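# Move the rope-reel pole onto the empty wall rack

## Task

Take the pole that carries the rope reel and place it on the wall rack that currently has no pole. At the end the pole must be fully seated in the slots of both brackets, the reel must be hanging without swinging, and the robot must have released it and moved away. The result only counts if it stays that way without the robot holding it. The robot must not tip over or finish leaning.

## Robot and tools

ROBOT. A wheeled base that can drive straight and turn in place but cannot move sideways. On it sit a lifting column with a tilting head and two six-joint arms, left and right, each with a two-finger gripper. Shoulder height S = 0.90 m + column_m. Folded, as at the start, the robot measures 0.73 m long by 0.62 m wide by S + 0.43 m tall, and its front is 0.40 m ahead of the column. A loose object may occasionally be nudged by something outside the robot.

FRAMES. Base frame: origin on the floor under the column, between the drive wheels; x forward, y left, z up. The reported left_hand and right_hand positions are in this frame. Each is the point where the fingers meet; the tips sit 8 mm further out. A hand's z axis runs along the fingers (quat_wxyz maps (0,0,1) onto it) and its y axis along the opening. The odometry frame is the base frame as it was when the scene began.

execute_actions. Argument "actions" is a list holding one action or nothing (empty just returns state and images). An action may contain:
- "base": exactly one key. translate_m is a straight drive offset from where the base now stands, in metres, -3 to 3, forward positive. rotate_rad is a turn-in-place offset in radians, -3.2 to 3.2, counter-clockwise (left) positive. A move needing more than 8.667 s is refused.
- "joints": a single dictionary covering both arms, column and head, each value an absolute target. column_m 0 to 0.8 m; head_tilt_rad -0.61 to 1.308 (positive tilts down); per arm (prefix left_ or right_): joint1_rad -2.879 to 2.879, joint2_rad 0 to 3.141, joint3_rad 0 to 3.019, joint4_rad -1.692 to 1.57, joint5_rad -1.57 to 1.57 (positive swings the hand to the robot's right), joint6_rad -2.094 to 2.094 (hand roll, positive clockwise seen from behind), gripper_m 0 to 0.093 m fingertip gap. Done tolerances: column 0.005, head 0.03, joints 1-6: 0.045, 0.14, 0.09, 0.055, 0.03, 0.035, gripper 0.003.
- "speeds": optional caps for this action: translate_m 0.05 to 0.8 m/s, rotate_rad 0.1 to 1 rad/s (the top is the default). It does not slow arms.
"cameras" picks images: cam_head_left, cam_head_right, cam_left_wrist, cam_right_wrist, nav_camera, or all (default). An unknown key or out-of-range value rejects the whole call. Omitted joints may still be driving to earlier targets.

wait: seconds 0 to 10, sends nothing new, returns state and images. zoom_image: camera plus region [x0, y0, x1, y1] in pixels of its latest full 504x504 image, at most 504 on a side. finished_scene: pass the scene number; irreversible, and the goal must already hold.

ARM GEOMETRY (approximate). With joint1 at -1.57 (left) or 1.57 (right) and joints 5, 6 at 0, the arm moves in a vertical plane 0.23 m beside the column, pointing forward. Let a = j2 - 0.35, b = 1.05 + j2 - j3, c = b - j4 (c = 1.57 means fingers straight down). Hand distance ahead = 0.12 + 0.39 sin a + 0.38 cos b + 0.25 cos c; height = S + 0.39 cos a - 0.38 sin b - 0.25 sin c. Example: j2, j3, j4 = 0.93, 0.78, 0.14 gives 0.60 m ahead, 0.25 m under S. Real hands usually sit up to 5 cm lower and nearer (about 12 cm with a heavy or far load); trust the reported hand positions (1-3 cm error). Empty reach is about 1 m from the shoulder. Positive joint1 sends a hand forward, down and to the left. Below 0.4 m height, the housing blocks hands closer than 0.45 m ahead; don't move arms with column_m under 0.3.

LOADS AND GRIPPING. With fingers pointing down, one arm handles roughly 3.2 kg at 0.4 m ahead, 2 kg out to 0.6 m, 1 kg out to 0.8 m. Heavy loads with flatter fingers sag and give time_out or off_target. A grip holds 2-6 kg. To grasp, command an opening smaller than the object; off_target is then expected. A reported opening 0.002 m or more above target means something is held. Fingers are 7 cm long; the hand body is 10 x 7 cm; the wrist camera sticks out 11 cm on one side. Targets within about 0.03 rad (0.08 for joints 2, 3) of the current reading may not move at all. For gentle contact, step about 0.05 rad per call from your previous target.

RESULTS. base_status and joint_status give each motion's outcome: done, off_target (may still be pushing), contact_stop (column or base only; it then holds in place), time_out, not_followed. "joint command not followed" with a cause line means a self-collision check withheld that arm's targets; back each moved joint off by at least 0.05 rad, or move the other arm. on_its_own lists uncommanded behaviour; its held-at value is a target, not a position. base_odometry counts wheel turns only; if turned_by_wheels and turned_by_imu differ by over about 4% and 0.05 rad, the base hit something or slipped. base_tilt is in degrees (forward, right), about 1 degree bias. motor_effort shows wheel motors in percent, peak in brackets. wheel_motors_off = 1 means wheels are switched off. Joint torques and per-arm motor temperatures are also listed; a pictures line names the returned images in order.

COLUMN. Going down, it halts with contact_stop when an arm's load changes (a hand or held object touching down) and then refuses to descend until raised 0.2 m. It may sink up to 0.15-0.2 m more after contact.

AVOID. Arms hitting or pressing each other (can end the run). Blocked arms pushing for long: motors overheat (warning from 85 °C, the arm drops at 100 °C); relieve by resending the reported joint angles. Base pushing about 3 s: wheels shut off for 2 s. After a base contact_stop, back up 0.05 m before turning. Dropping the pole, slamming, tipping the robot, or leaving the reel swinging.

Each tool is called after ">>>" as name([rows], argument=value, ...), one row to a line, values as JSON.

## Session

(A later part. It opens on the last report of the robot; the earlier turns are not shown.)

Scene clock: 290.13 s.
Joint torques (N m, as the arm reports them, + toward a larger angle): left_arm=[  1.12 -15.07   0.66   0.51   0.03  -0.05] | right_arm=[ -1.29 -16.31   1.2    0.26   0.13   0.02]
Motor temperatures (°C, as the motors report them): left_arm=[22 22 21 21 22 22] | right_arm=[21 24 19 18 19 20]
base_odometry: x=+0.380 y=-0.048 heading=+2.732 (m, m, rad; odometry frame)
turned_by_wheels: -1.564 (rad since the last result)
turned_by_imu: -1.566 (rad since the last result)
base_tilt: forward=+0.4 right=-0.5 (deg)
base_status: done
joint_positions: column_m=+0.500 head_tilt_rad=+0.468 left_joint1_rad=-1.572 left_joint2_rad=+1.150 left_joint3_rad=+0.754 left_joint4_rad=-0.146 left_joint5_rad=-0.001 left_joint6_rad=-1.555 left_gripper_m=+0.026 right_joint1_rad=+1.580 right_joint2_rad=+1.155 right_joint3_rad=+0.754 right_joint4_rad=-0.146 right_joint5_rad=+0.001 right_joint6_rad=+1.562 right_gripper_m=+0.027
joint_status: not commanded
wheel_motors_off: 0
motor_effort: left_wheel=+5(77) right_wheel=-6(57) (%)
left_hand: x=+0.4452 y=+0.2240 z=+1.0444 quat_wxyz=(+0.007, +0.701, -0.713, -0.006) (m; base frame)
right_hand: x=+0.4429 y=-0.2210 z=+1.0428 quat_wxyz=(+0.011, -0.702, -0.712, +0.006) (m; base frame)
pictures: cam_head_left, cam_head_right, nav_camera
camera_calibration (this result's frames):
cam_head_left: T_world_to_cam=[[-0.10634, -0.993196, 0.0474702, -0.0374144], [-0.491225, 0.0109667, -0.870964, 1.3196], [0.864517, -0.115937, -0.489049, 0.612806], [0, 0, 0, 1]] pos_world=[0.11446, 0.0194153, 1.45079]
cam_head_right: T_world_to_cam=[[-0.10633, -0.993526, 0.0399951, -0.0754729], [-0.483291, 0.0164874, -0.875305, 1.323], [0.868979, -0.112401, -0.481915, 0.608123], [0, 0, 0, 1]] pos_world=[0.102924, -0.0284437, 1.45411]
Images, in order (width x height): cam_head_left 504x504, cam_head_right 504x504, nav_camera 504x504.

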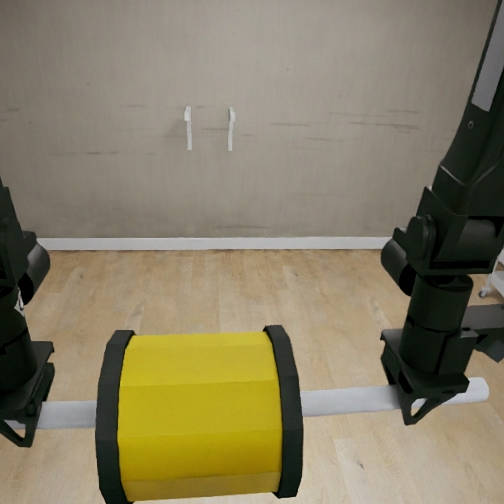

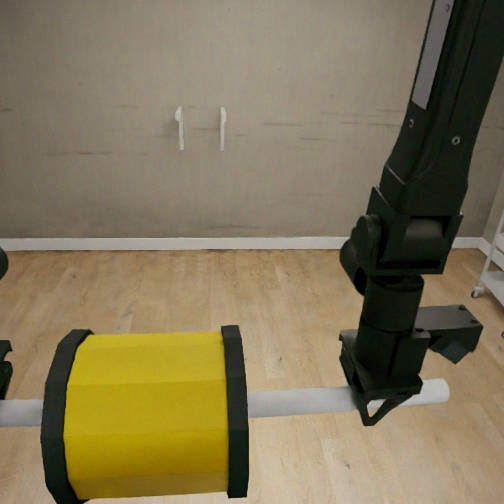

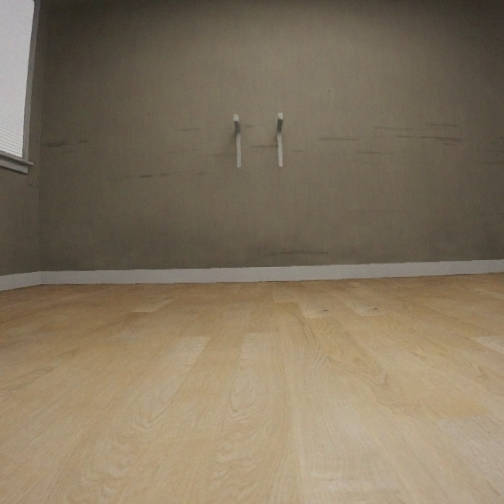

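>>> zoom_image(camera="cam_head_left", region=[160, 90, 260, 170])

>>> zoom_image(camera="nav_camera", region=[210, 100, 310, 180])

Region (160, 90, 260, 170) of cam_head_left's 504x504 image, scaled by 5.040, with more detail than that image has; it fills the top 403 rows of this view, and the rest is white.

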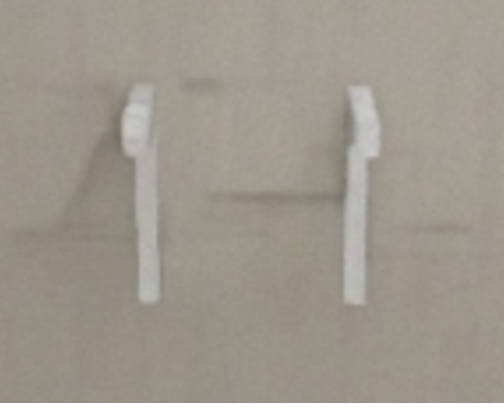

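Region (210, 100, 310, 180) of nav_camera's 504x504 image, scaled by 5.040, with more detail than that image has; it fills the top 403 rows of this view, and the rest is white.

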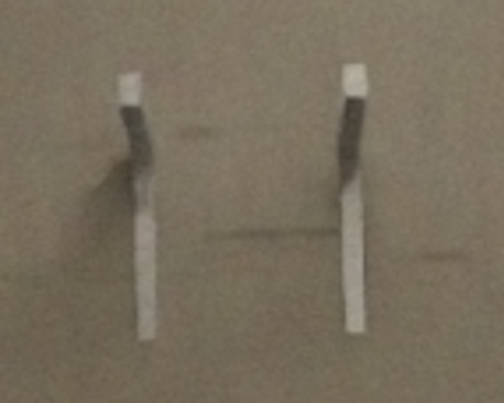

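>>> execute_actions([
  {"base": {"rotate_rad": -0.022}},
], cameras=[])

>>> execute_actions([
  {"base": {"translate_m": 1.5}, "joints": {"column_m": 0.535, "head_tilt_rad": 0.55}},
], cameras=["cam_head_left", "cam_head_right", "nav_camera"])

Scene clock: 359.00 s.
Joint torques (N m, as the arm reports them, + toward a larger angle): left_arm=[  1.2  -15.53   0.87   0.46   0.01  -0.05] | right_arm=[ -1.41 -15.81   1.15   0.29   0.14   0.  ]
Motor temperatures (°C, as the motors report them): left_arm=[22 23 21 21 22 22] | right_arm=[21 24 19 18 19 20]
base_odometry: x=+0.380 y=-0.048 heading=+2.711 (m, m, rad; odometry frame)
turned_by_wheels: -0.021 (rad since the last result)
turned_by_imu: -0.022 (rad since the last result)
base_tilt: forward=+0.4 right=-0.5 (deg)
base_status: done
joint_positions: column_m=+0.500 head_tilt_rad=+0.468 left_joint1_rad=-1.573 left_joint2_rad=+1.150 left_joint3_rad=+0.754 left_joint4_rad=-0.146 left_joint5_rad=+0.000 left_joint6_rad=-1.556 left_gripper_m=+0.026 right_joint1_rad=+1.579 right_joint2_rad=+1.155 right_joint3_rad=+0.754 right_joint4_rad=-0.146 right_joint5_rad=+0.001 right_joint6_rad=+1.562 right_gripper_m=+0.027
joint_status: not commanded
wheel_motors_off: 0
motor_effort: left_wheel=+6(35) right_wheel=-1(32) (%)
left_hand: x=+0.4450 y=+0.2235 z=+1.0444 quat_wxyz=(+0.007, +0.701, -0.713, -0.006) (m; base frame)
right_hand: x=+0.4429 y=-0.2213 z=+1.0428 quat_wxyz=(+0.011, -0.702, -0.712, +0.006) (m; base frame)
pictures: none
No camera images: the call's "cameras" was empty. Leave "cameras" out to get every camera's image.

Scene clock: 363.07 s.
Joint torques (N m, as the arm reports them, + toward a larger angle): left_arm=[  1.23 -15.11   0.65   0.51   0.01  -0.05] | right_arm=[ -1.13 -16.21   1.08   0.23   0.14   0.  ]
Motor temperatures (°C, as the motors report them): left_arm=[22 23 21 21 22 22] | right_arm=[21 24 19 18 19 20]
base_odometry: x=-0.983 y=+0.579 heading=+2.710 (m, m, rad; odometry frame)
turned_by_wheels: -0.001 (rad since the last result)
turned_by_imu: -0.006 (rad since the last result)
base_tilt: forward=+0.4 right=-0.5 (deg)
base_status: done
joint_positions: column_m=+0.535 head_tilt_rad=+0.554 left_joint1_rad=-1.573 left_joint2_rad=+1.152 left_joint3_rad=+0.755 left_joint4_rad=-0.146 left_joint5_rad=+0.000 left_joint6_rad=-1.556 left_gripper_m=+0.026 right_joint1_rad=+1.579 right_joint2_rad=+1.156 right_joint3_rad=+0.754 right_joint4_rad=-0.146 right_joint5_rad=+0.001 right_joint6_rad=+1.562 right_gripper_m=+0.027
joint_status: all done
wheel_motors_off: 0
motor_effort: left_wheel=-2(69) right_wheel=+0(71) (%)
left_hand: x=+0.4449 y=+0.2235 z=+1.0790 quat_wxyz=(+0.007, +0.701, -0.713, -0.006) (m; base frame)
right_hand: x=+0.4431 y=-0.2213 z=+1.0776 quat_wxyz=(+0.011, -0.702, -0.712, +0.006) (m; base frame)
pictures: cam_head_left, cam_head_right, nav_camera
camera_calibration (this result's frames):
cam_head_left: T_world_to_cam=[[-0.101855, -0.993196, 0.0564542, -0.0529641], [-0.564427, 0.0109667, -0.82541, 1.28446], [0.819175, -0.115937, -0.561704, 0.742692], [0, 0, 0, 1]] pos_world=[0.111196, 0.0194153, 1.48037]
cam_head_right: T_world_to_cam=[[-0.10249, -0.993526, 0.0490061, -0.0907698], [-0.556896, 0.0164874, -0.830418, 1.28905], [0.824234, -0.112401, -0.554981, 0.738354], [0, 0, 0, 1]] pos_world=[0.0999892, -0.0284437, 1.48467]
Images, in order (width x height): cam_head_left 504x504, cam_head_right 504x504, nav_camera 504x504.

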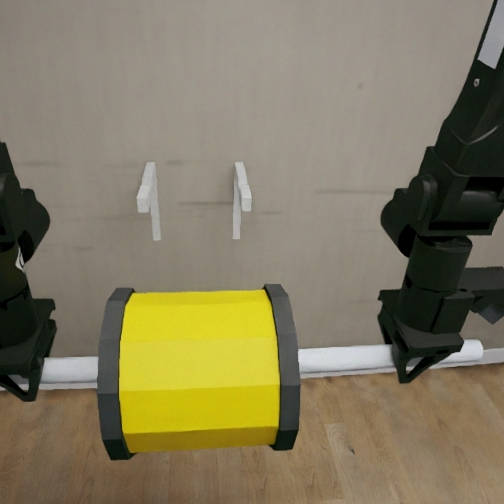

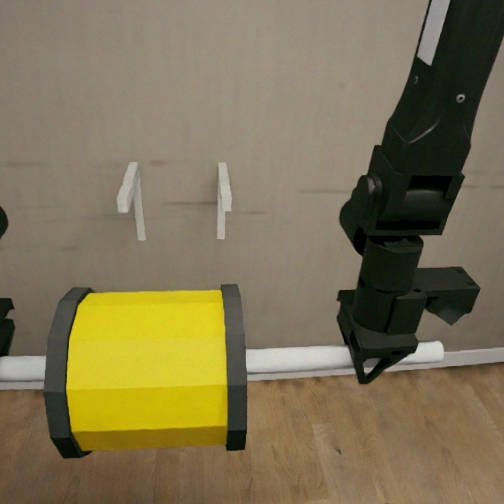

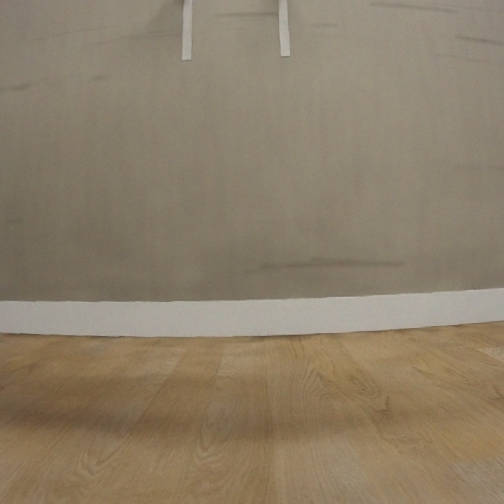

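>>> zoom_image(camera="cam_head_left", region=[126, 150, 266, 250])

>>> zoom_image(camera="nav_camera", region=[165, 0, 305, 80])

Region (126, 150, 266, 250) of cam_head_left's 504x504 image, scaled by 3.600, with more detail than that image has; it fills the top 360 rows of this view, and the rest is white.

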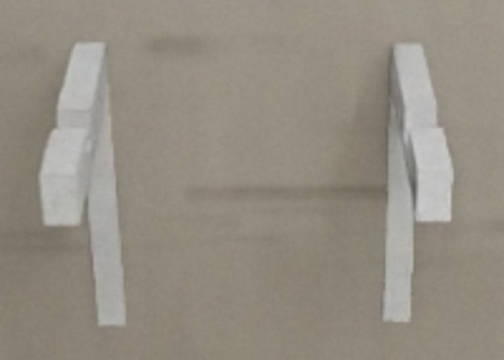

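Region (165, 0, 305, 80) of nav_camera's 504x504 image, scaled by 3.600, with more detail than that image has; it fills the top 288 rows of this view, and the rest is white.

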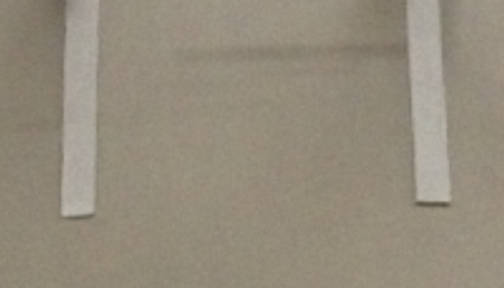

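>>> execute_actions([
  {"base": {"rotate_rad": 0.014}, "joints": {"column_m": 0.545}},
], cameras=[])

>>> execute_actions([
  {"base": {"translate_m": 0.70}, "joints": {"head_tilt_rad": 0.95}},
], cameras=["cam_head_left", "cam_head_right", "cam_left_wrist", "cam_right_wrist"])

Scene clock: 434.23 s.
Joint torques (N m, as the arm reports them, + toward a larger angle): left_arm=[  1.45 -15.77   0.71   0.5    0.    -0.05] | right_arm=[ -1.12 -15.98   1.18   0.29   0.17   0.01]
Motor temperatures (°C, as the motors report them): left_arm=[22 23 21 21 22 22] | right_arm=[21 25 19 18 19 20]
base_odometry: x=-0.983 y=+0.579 heading=+2.722 (m, m, rad; odometry frame)
turned_by_wheels: +0.012 (rad since the last result)
turned_by_imu: +0.012 (rad since the last result)
base_tilt: forward=+0.4 right=-0.4 (deg)
base_status: done
joint_positions: column_m=+0.545 head_tilt_rad=+0.554 left_joint1_rad=-1.573 left_joint2_rad=+1.152 left_joint3_rad=+0.754 left_joint4_rad=-0.146 left_joint5_rad=+0.000 left_joint6_rad=-1.556 left_gripper_m=+0.026 right_joint1_rad=+1.579 right_joint2_rad=+1.156 right_joint3_rad=+0.754 right_joint4_rad=-0.146 right_joint5_rad=+0.000 right_joint6_rad=+1.561 right_gripper_m=+0.027
joint_status: all done
wheel_motors_off: 0
motor_effort: left_wheel=-2(63) right_wheel=+1(53) (%)
left_hand: x=+0.4444 y=+0.2235 z=+1.0890 quat_wxyz=(+0.008, +0.701, -0.713, -0.006) (m; base frame)
right_hand: x=+0.4426 y=-0.2216 z=+1.0876 quat_wxyz=(+0.011, -0.702, -0.712, +0.006) (m; base frame)
pictures: none
No camera images: the call's "cameras" was empty. Leave "cameras" out to get every camera's image.

Scene clock: 437.07 s.
Joint torques (N m, as the arm reports them, + toward a larger angle): left_arm=[  1.18 -15.46   0.67   0.5    0.    -0.09] | right_arm=[ -1.33 -16.03   1.06   0.26   0.15   0.01]
Motor temperatures (°C, as the motors report them): left_arm=[22 23 21 21 22 22] | right_arm=[21 25 19 18 19 20]
base_odometry: x=-1.622 y=+0.864 heading=+2.723 (m, m, rad; odometry frame)
turned_by_wheels: +0.001 (rad since the last result)
turned_by_imu: -0.001 (rad since the last result)
base_tilt: forward=+0.4 right=-0.5 (deg)
base_status: done
joint_positions: column_m=+0.545 head_tilt_rad=+0.951 left_joint1_rad=-1.573 left_joint2_rad=+1.152 left_joint3_rad=+0.756 left_joint4_rad=-0.146 left_joint5_rad=+0.000 left_joint6_rad=-1.556 left_gripper_m=+0.026 right_joint1_rad=+1.579 right_joint2_rad=+1.157 right_joint3_rad=+0.755 right_joint4_rad=-0.146 right_joint5_rad=+0.000 right_joint6_rad=+1.561 right_gripper_m=+0.027
joint_status: all done
wheel_motors_off: 0
motor_effort: left_wheel=+1(75) right_wheel=-2(48) (%)
left_hand: x=+0.4451 y=+0.2235 z=+1.0888 quat_wxyz=(+0.008, +0.701, -0.713, -0.006) (m; base frame)
right_hand: x=+0.4431 y=-0.2216 z=+1.0874 quat_wxyz=(+0.011, -0.702, -0.712, +0.006) (m; base frame)
pictures: cam_head_left, cam_head_right, cam_left_wrist, cam_right_wrist
camera_calibration (this result's frames):
cam_head_left: T_world_to_cam=[[-0.0721259, -0.993196, 0.09143, -0.10856], [-0.839554, 0.0109667, -0.543165, 0.874385], [0.538467, -0.115937, -0.834633, 1.18018], [0, 0, 0, 1]] pos_world=[0.0907772, 0.0194153, 1.46988]
cam_head_right: T_world_to_cam=[[-0.0755894, -0.993526, 0.0848057, -0.147411], [-0.834544, 0.0164874, -0.550695, 0.883012], [0.545731, -0.112401, -0.830388, 1.17946], [0, 0, 0, 1]] pos_world=[0.0821041, -0.0284437, 1.47818]
cam_left_wrist: T_world_to_cam=[[0.999664, -0.021128, -0.0150263, -0.424501], [-0.00855496, -0.815922, 0.578099, -0.438006], [-0.0244744, -0.577776, -0.815828, 1.14973], [0, 0, 0, 1]] pos_world=[0.44875, 0.297939, 1.18481]
cam_right_wrist: T_world_to_cam=[[-0.99907, -0.0226292, 0.0367005, 0.395716], [0.0040706, 0.797894, 0.602785, -0.477652], [-0.0429237, 0.602374, -0.797059, 1.14172], [0, 0, 0, 1]] pos_world=[0.446299, -0.297672, 1.18342]
Images, in order (width x height): cam_head_left 504x504, cam_head_right 504x504, cam_left_wrist 504x504, cam_right_wrist 504x504.

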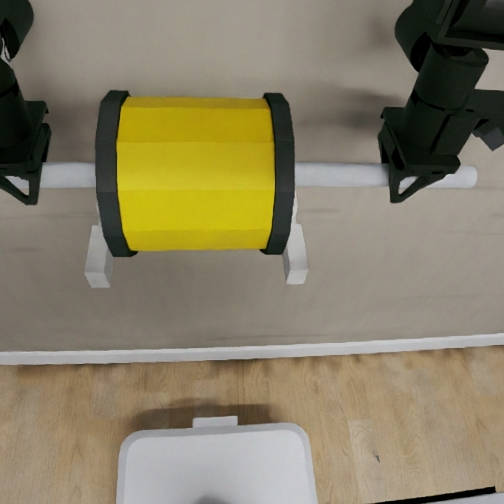

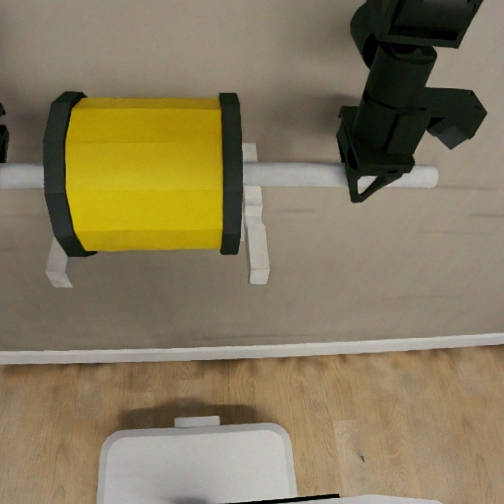

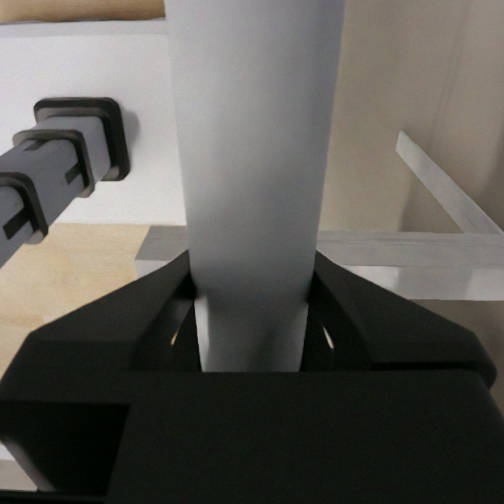

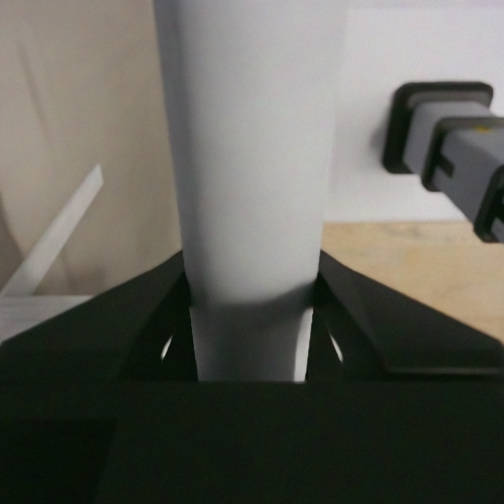

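>>> zoom_image(camera="cam_head_left", region=[80, 140, 340, 310])

Region (80, 140, 340, 310) of cam_head_left's 504x504 image, scaled by 1.938, with more detail than that image has; it fills the top 330 rows of this view, and the rest is white.

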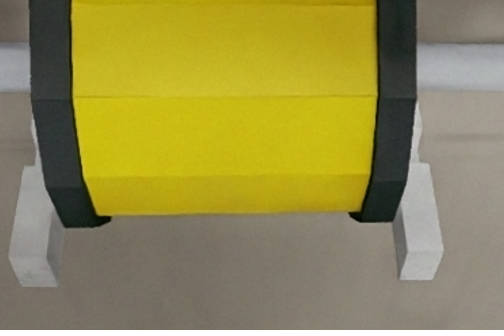

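>>> execute_actions([
  {"base": {"translate_m": 0.02}, "joints": {"column_m": 0.468}},
], cameras=["cam_head_left", "cam_head_right"])

Scene clock: 452.10 s.
Joint torques (N m, as the arm reports them, + toward a larger angle): left_arm=[  1.16 -15.64   0.58   0.5   -0.01  -0.05] | right_arm=[ -0.98 -16.25   1.03   0.27   0.15   0.01]
Motor temperatures (°C, as the motors report them): left_arm=[22 24 21 21 22 22] | right_arm=[21 25 19 18 19 20]
base_odometry: x=-1.641 y=+0.872 heading=+2.724 (m, m, rad; odometry frame)
turned_by_wheels: +0.001 (rad since the last result)
turned_by_imu: +0.000 (rad since the last result)
base_tilt: forward=+0.4 right=-0.4 (deg)
base_status: done
joint_positions: column_m=+0.468 head_tilt_rad=+0.951 left_joint1_rad=-1.573 left_joint2_rad=+1.155 left_joint3_rad=+0.756 left_joint4_rad=-0.146 left_joint5_rad=+0.000 left_joint6_rad=-1.556 left_gripper_m=+0.026 right_joint1_rad=+1.579 right_joint2_rad=+1.159 right_joint3_rad=+0.755 right_joint4_rad=-0.146 right_joint5_rad=+0.000 right_joint6_rad=+1.561 right_gripper_m=+0.027
joint_status: all done
wheel_motors_off: 0
motor_effort: left_wheel=+1(37) right_wheel=+1(37) (%)
left_hand: x=+0.4443 y=+0.2235 z=+1.0109 quat_wxyz=(+0.009, +0.701, -0.713, -0.007) (m; base frame)
right_hand: x=+0.4424 y=-0.2216 z=+1.0096 quat_wxyz=(+0.012, -0.702, -0.712, +0.007) (m; base frame)
pictures: cam_head_left, cam_head_right
camera_calibration (this result's frames):
cam_head_left: T_world_to_cam=[[-0.072108, -0.993196, 0.0914441, -0.101551], [-0.839661, 0.0109667, -0.543001, 0.832383], [0.538303, -0.115937, -0.834738, 1.11616], [0, 0, 0, 1]] pos_world=[0.0907653, 0.0194153, 1.39297]
cam_head_right: T_world_to_cam=[[-0.0755729, -0.993526, 0.0848205, -0.140912], [-0.834652, 0.0164874, -0.550531, 0.840433], [0.545569, -0.112401, -0.830494, 1.11576], [0, 0, 0, 1]] pos_world=[0.0820938, -0.0284437, 1.40127]
Images, in order (width x height): cam_head_left 504x504, cam_head_right 504x504.

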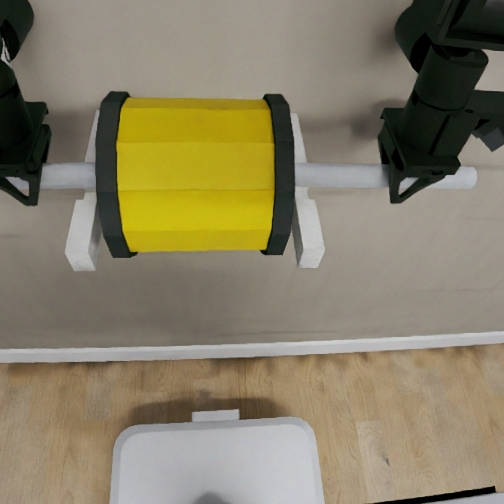

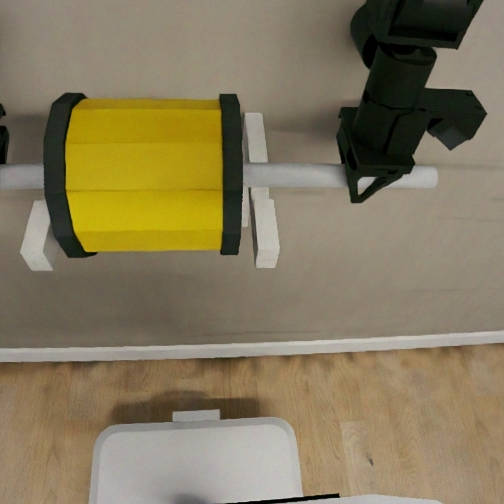

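>>> execute_actions([
  {"joints": {"column_m": 0.428}},
], cameras=["cam_head_left", "cam_head_right"])

Scene clock: 456.50 s.
Joint torques (N m, as the arm reports them, + toward a larger angle): left_arm=[  1.18 -14.13   1.33   0.56  -0.01  -0.05] | right_arm=[ -1.17 -15.01   1.73   0.35   0.16   0.03]
Motor temperatures (°C, as the motors report them): left_arm=[22 24 21 21 22 22] | right_arm=[21 25 19 18 19 20]
base_odometry: x=-1.641 y=+0.872 heading=+2.724 (m, m, rad; odometry frame)
turned_by_wheels: +0.000 (rad since the last result)
turned_by_imu: +0.000 (rad since the last result)
base_tilt: forward=+0.5 right=-0.4 (deg)
base_status: not commanded
joint_positions: column_m=+0.428 head_tilt_rad=+0.951 left_joint1_rad=-1.573 left_joint2_rad=+1.138 left_joint3_rad=+0.746 left_joint4_rad=-0.147 left_joint5_rad=+0.000 left_joint6_rad=-1.556 left_gripper_m=+0.026 right_joint1_rad=+1.579 right_joint2_rad=+1.144 right_joint3_rad=+0.747 right_joint4_rad=-0.146 right_joint5_rad=+0.000 right_joint6_rad=+1.561 right_gripper_m=+0.027
joint_status: all done
wheel_motors_off: 0
motor_effort: left_wheel=+6(7) right_wheel=+0(1) (%)
left_hand: x=+0.4445 y=+0.2235 z=+0.9762 quat_wxyz=(+0.006, +0.701, -0.713, -0.004) (m; base frame)
right_hand: x=+0.4426 y=-0.2216 z=+0.9743 quat_wxyz=(+0.009, -0.702, -0.712, +0.005) (m; base frame)
pictures: cam_head_left, cam_head_right
camera_calibration (this result's frames):
cam_head_left: T_world_to_cam=[[-0.072108, -0.993196, 0.0914441, -0.0978966], [-0.839661, 0.0109667, -0.543001, 0.810685], [0.538304, -0.115937, -0.834738, 1.0828], [0, 0, 0, 1]] pos_world=[0.0907653, 0.0194153, 1.35301]
cam_head_right: T_world_to_cam=[[-0.0755729, -0.993526, 0.0848205, -0.137523], [-0.834652, 0.0164874, -0.550531, 0.818434], [0.545569, -0.112401, -0.830494, 1.08258], [0, 0, 0, 1]] pos_world=[0.0820938, -0.0284437, 1.36131]
Images, in order (width x height): cam_head_left 504x504, cam_head_right 504x504.

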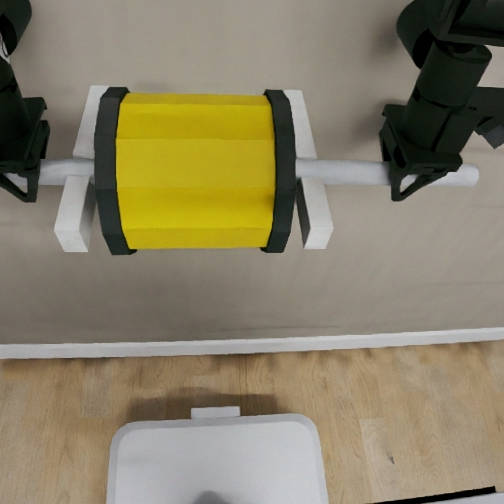

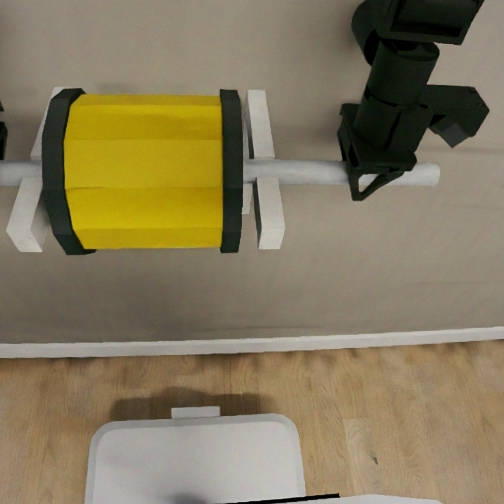

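The pole is seated in both slots (load transferred). Release.

>>> execute_actions([
  {"joints": {"left_gripper_m": 0.08, "right_gripper_m": 0.08}},
], cameras=[])

>>> execute_actions([
  {"joints": {"column_m": 0.51}},
], cameras=["cam_head_left", "cam_left_wrist", "cam_right_wrist"])

Scene clock: 462.00 s.
Joint torques (N m, as the arm reports them, + toward a larger angle): left_arm=[  1.18 -13.87   1.17   0.57   0.    -0.01] | right_arm=[ -1.03 -15.1    1.66   0.27   0.17  -0.01]
Motor temperatures (°C, as the motors report them): left_arm=[22 23 21 21 22 22] | right_arm=[21 25 19 18 19 20]
base_odometry: x=-1.641 y=+0.872 heading=+2.724 (m, m, rad; odometry frame)
turned_by_wheels: +0.000 (rad since the last result)
turned_by_imu: +0.000 (rad since the last result)
base_tilt: forward=+0.4 right=-0.4 (deg)
base_status: not commanded
joint_positions: column_m=+0.428 head_tilt_rad=+0.951 left_joint1_rad=-1.573 left_joint2_rad=+1.138 left_joint3_rad=+0.748 left_joint4_rad=-0.147 left_joint5_rad=+0.000 left_joint6_rad=-1.558 left_gripper_m=+0.080 right_joint1_rad=+1.579 right_joint2_rad=+1.144 right_joint3_rad=+0.748 right_joint4_rad=-0.146 right_joint5_rad=+0.000 right_joint6_rad=+1.562 right_gripper_m=+0.080
joint_status: all done
wheel_motors_off: 0
motor_effort: left_wheel=+2(5) right_wheel=-1(2) (%)
left_hand: x=+0.4457 y=+0.2235 z=+0.9762 quat_wxyz=(+0.005, +0.702, -0.712, -0.004) (m; base frame)
right_hand: x=+0.4436 y=-0.2216 z=+0.9744 quat_wxyz=(+0.009, -0.702, -0.712, +0.004) (m; base frame)
pictures: none
No camera images: the call's "cameras" was empty. Leave "cameras" out to get every camera's image.

Scene clock: 463.67 s.
Joint torques (N m, as the arm reports them, + toward a larger angle): left_arm=[  1.17 -14.36   1.21   0.53  -0.01  -0.03] | right_arm=[ -1.22 -15.08   1.57   0.27   0.17   0.01]
Motor temperatures (°C, as the motors report them): left_arm=[22 23 21 21 22 22] | right_arm=[21 25 19 18 19 20]
base_odometry: x=-1.641 y=+0.872 heading=+2.724 (m, m, rad; odometry frame)
turned_by_wheels: +0.000 (rad since the last result)
turned_by_imu: +0.000 (rad since the last result)
base_tilt: forward=+0.4 right=-0.4 (deg)
base_status: not commanded
joint_positions: column_m=+0.510 head_tilt_rad=+0.951 left_joint1_rad=-1.573 left_joint2_rad=+1.138 left_joint3_rad=+0.748 left_joint4_rad=-0.147 left_joint5_rad=+0.000 left_joint6_rad=-1.558 left_gripper_m=+0.080 right_joint1_rad=+1.579 right_joint2_rad=+1.144 right_joint3_rad=+0.748 right_joint4_rad=-0.146 right_joint5_rad=+0.000 right_joint6_rad=+1.562 right_gripper_m=+0.080
joint_status: all done
wheel_motors_off: 0
motor_effort: left_wheel=+3(3) right_wheel=-2(1) (%)
left_hand: x=+0.4457 y=+0.2235 z=+1.0581 quat_wxyz=(+0.005, +0.702, -0.712, -0.004) (m; base frame)
right_hand: x=+0.4436 y=-0.2216 z=+1.0562 quat_wxyz=(+0.009, -0.703, -0.712, +0.004) (m; base frame)
pictures: cam_head_left, cam_left_wrist, cam_right_wrist
camera_calibration (this result's frames):
cam_head_left: T_world_to_cam=[[-0.072108, -0.993196, 0.0914441, -0.105382], [-0.83966, 0.0109667, -0.543001, 0.855132], [0.538304, -0.115937, -0.834738, 1.15113], [0, 0, 0, 1]] pos_world=[0.0907653, 0.0194153, 1.43487]
cam_left_wrist: T_world_to_cam=[[0.999797, -0.0184454, -0.00816729, -0.433421], [-0.0103322, -0.815967, 0.578006, -0.419362], [-0.0173258, -0.577804, -0.815992, 1.12172], [0, 0, 0, 1]] pos_world=[0.448435, 0.297951, 1.15416]
cam_right_wrist: T_world_to_cam=[[-0.999301, -0.0214441, 0.0306098, 0.404152], [0.00134246, 0.79789, 0.602801, -0.457676], [-0.0373498, 0.602421, -0.797304, 1.11474], [0, 0, 0, 1]] pos_world=[0.44612, -0.2977, 1.1523]
Images, in order (width x height): cam_head_left 504x504, cam_left_wrist 504x504, cam_right_wrist 504x504.

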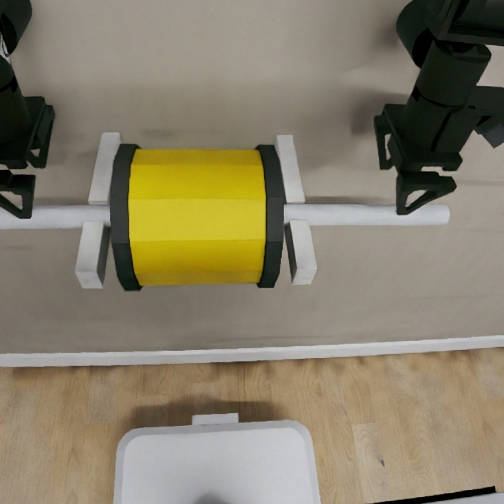

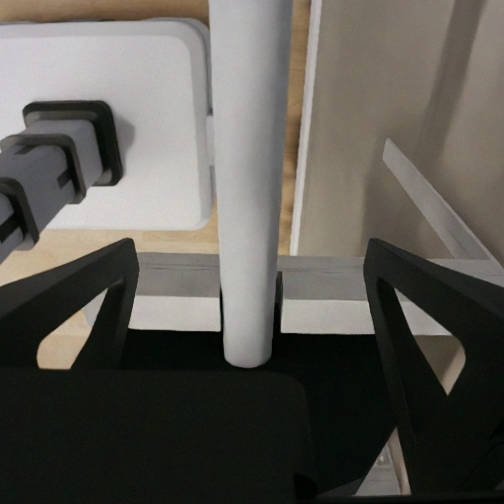

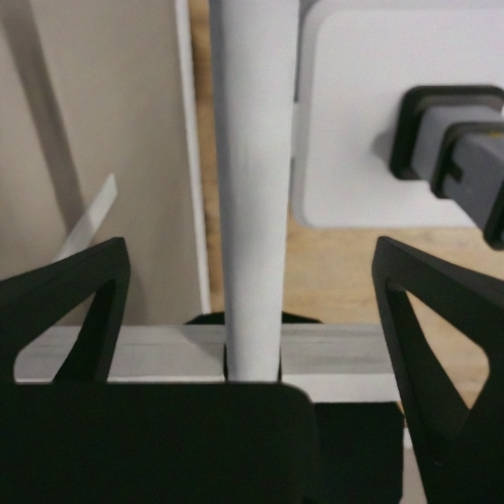

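Seated well. Back away.

>>> execute_actions([
  {"base": {"translate_m": -0.6}, "joints": {"head_tilt_rad": 0.5}},
], cameras=["cam_head_left"])

Scene clock: 470.63 s.
Joint torques (N m, as the arm reports them, + toward a larger angle): left_arm=[  1.16 -13.67   1.19   0.73  -0.01  -0.02] | right_arm=[ -1.19 -14.85   1.45   0.32   0.16  -0.01]
Motor temperatures (°C, as the motors report them): left_arm=[22 23 21 21 22 22] | right_arm=[21 25 19 18 19 20]
base_odometry: x=-1.092 y=+0.629 heading=+2.726 (m, m, rad; odometry frame)
turned_by_wheels: +0.002 (rad since the last result)
turned_by_imu: +0.003 (rad since the last result)
base_tilt: forward=+0.4 right=-0.5 (deg)
base_status: done
joint_positions: column_m=+0.510 head_tilt_rad=+0.518 left_joint1_rad=-1.573 left_joint2_rad=+1.138 left_joint3_rad=+0.751 left_joint4_rad=-0.147 left_joint5_rad=+0.000 left_joint6_rad=-1.559 left_gripper_m=+0.080 right_joint1_rad=+1.579 right_joint2_rad=+1.141 right_joint3_rad=+0.752 right_joint4_rad=-0.146 right_joint5_rad=+0.000 right_joint6_rad=+1.563 right_gripper_m=+0.080
joint_status: all done
wheel_motors_off: 0
motor_effort: left_wheel=+2(74) right_wheel=+2(64) (%)
left_hand: x=+0.4476 y=+0.2235 z=+1.0582 quat_wxyz=(+0.004, +0.703, -0.712, -0.003) (m; base frame)
right_hand: x=+0.4468 y=-0.2216 z=+1.0571 quat_wxyz=(+0.007, -0.703, -0.711, +0.002) (m; base frame)
pictures: cam_head_left
camera_calibration (this result's frames):
cam_head_left: T_world_to_cam=[[-0.103835, -0.993196, 0.0527244, -0.0458744], [-0.534131, 0.0109667, -0.84533, 1.29211], [0.839001, -0.115937, -0.531636, 0.682681], [0, 0, 0, 1]] pos_world=[0.112625, 0.0194153, 1.45762]
Images, in order (width x height): cam_head_left 504x504.

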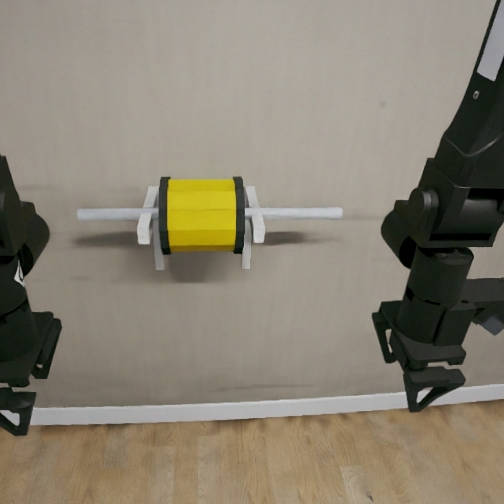

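>>> zoom_image(camera="cam_head_left", region=[120, 165, 290, 280])

>>> execute_actions(actions=[], cameras=["cam_head_left"])

>>> zoom_image(camera="cam_head_left", region=[120, 165, 290, 280])

Region (120, 165, 290, 280) of cam_head_left's 504x504 image, scaled by 2.965, with more detail than that image has; it fills the top 341 rows of this view, and the rest is white.

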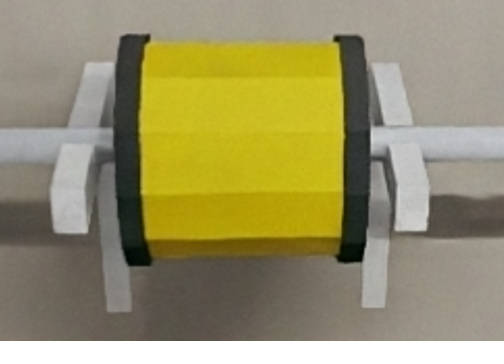

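Scene clock: 476.80 s.
Joint torques (N m, as the arm reports them, + toward a larger angle): left_arm=[  1.14 -14.07   1.04   0.53   0.    -0.02] | right_arm=[ -1.15 -14.91   1.46   0.36   0.17   0.01]
Motor temperatures (°C, as the motors report them): left_arm=[22 23 21 21 22 22] | right_arm=[21 25 19 18 19 20]
base_odometry: x=-1.092 y=+0.629 heading=+2.726 (m, m, rad; odometry frame)
turned_by_wheels: +0.000 (rad since the last result)
turned_by_imu: +0.000 (rad since the last result)
base_tilt: forward=+0.4 right=-0.4 (deg)
base_status: done
joint_positions: column_m=+0.510 head_tilt_rad=+0.518 left_joint1_rad=-1.573 left_joint2_rad=+1.138 left_joint3_rad=+0.751 left_joint4_rad=-0.147 left_joint5_rad=+0.000 left_joint6_rad=-1.559 left_gripper_m=+0.080 right_joint1_rad=+1.579 right_joint2_rad=+1.141 right_joint3_rad=+0.752 right_joint4_rad=-0.146 right_joint5_rad=+0.000 right_joint6_rad=+1.563 right_gripper_m=+0.080
joint_status: all done
wheel_motors_off: 0
motor_effort: left_wheel=+2(74) right_wheel=-2(64) (%)
left_hand: x=+0.4476 y=+0.2235 z=+1.0582 quat_wxyz=(+0.004, +0.703, -0.712, -0.003) (m; base frame)
right_hand: x=+0.4468 y=-0.2216 z=+1.0571 quat_wxyz=(+0.007, -0.703, -0.711, +0.002) (m; base frame)
pictures: cam_head_left
camera_calibration (this result's frames):
cam_head_left: T_world_to_cam=[[-0.103835, -0.993196, 0.0527244, -0.0458744], [-0.534131, 0.0109667, -0.84533, 1.29211], [0.839001, -0.115937, -0.531636, 0.68268], [0, 0, 0, 1]] pos_world=[0.112625, 0.0194153, 1.45762]
Images, in order (width x height): cam_head_left 504x504.

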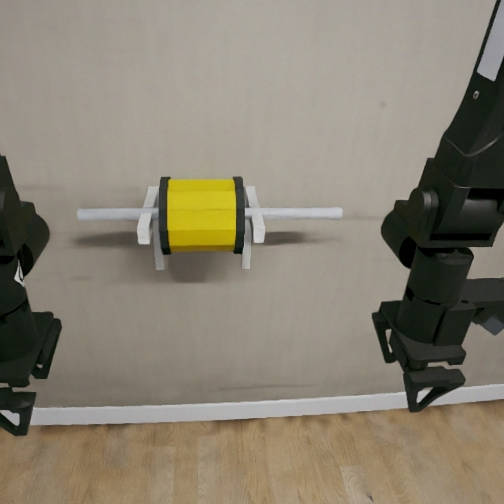

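Region (120, 165, 290, 280) of cam_head_left's 504x504 image, scaled by 2.965, with more detail than that image has; it fills the top 341 rows of this view, and the rest is white.

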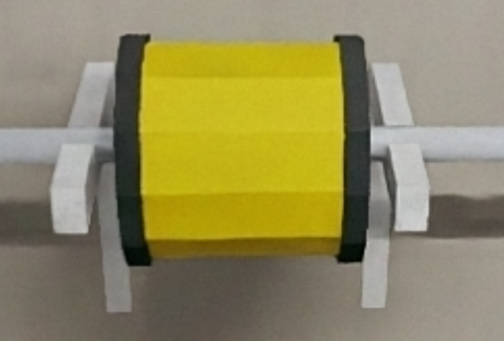

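>>> finished_scene(scene=1)

The scene is finished: the task was done.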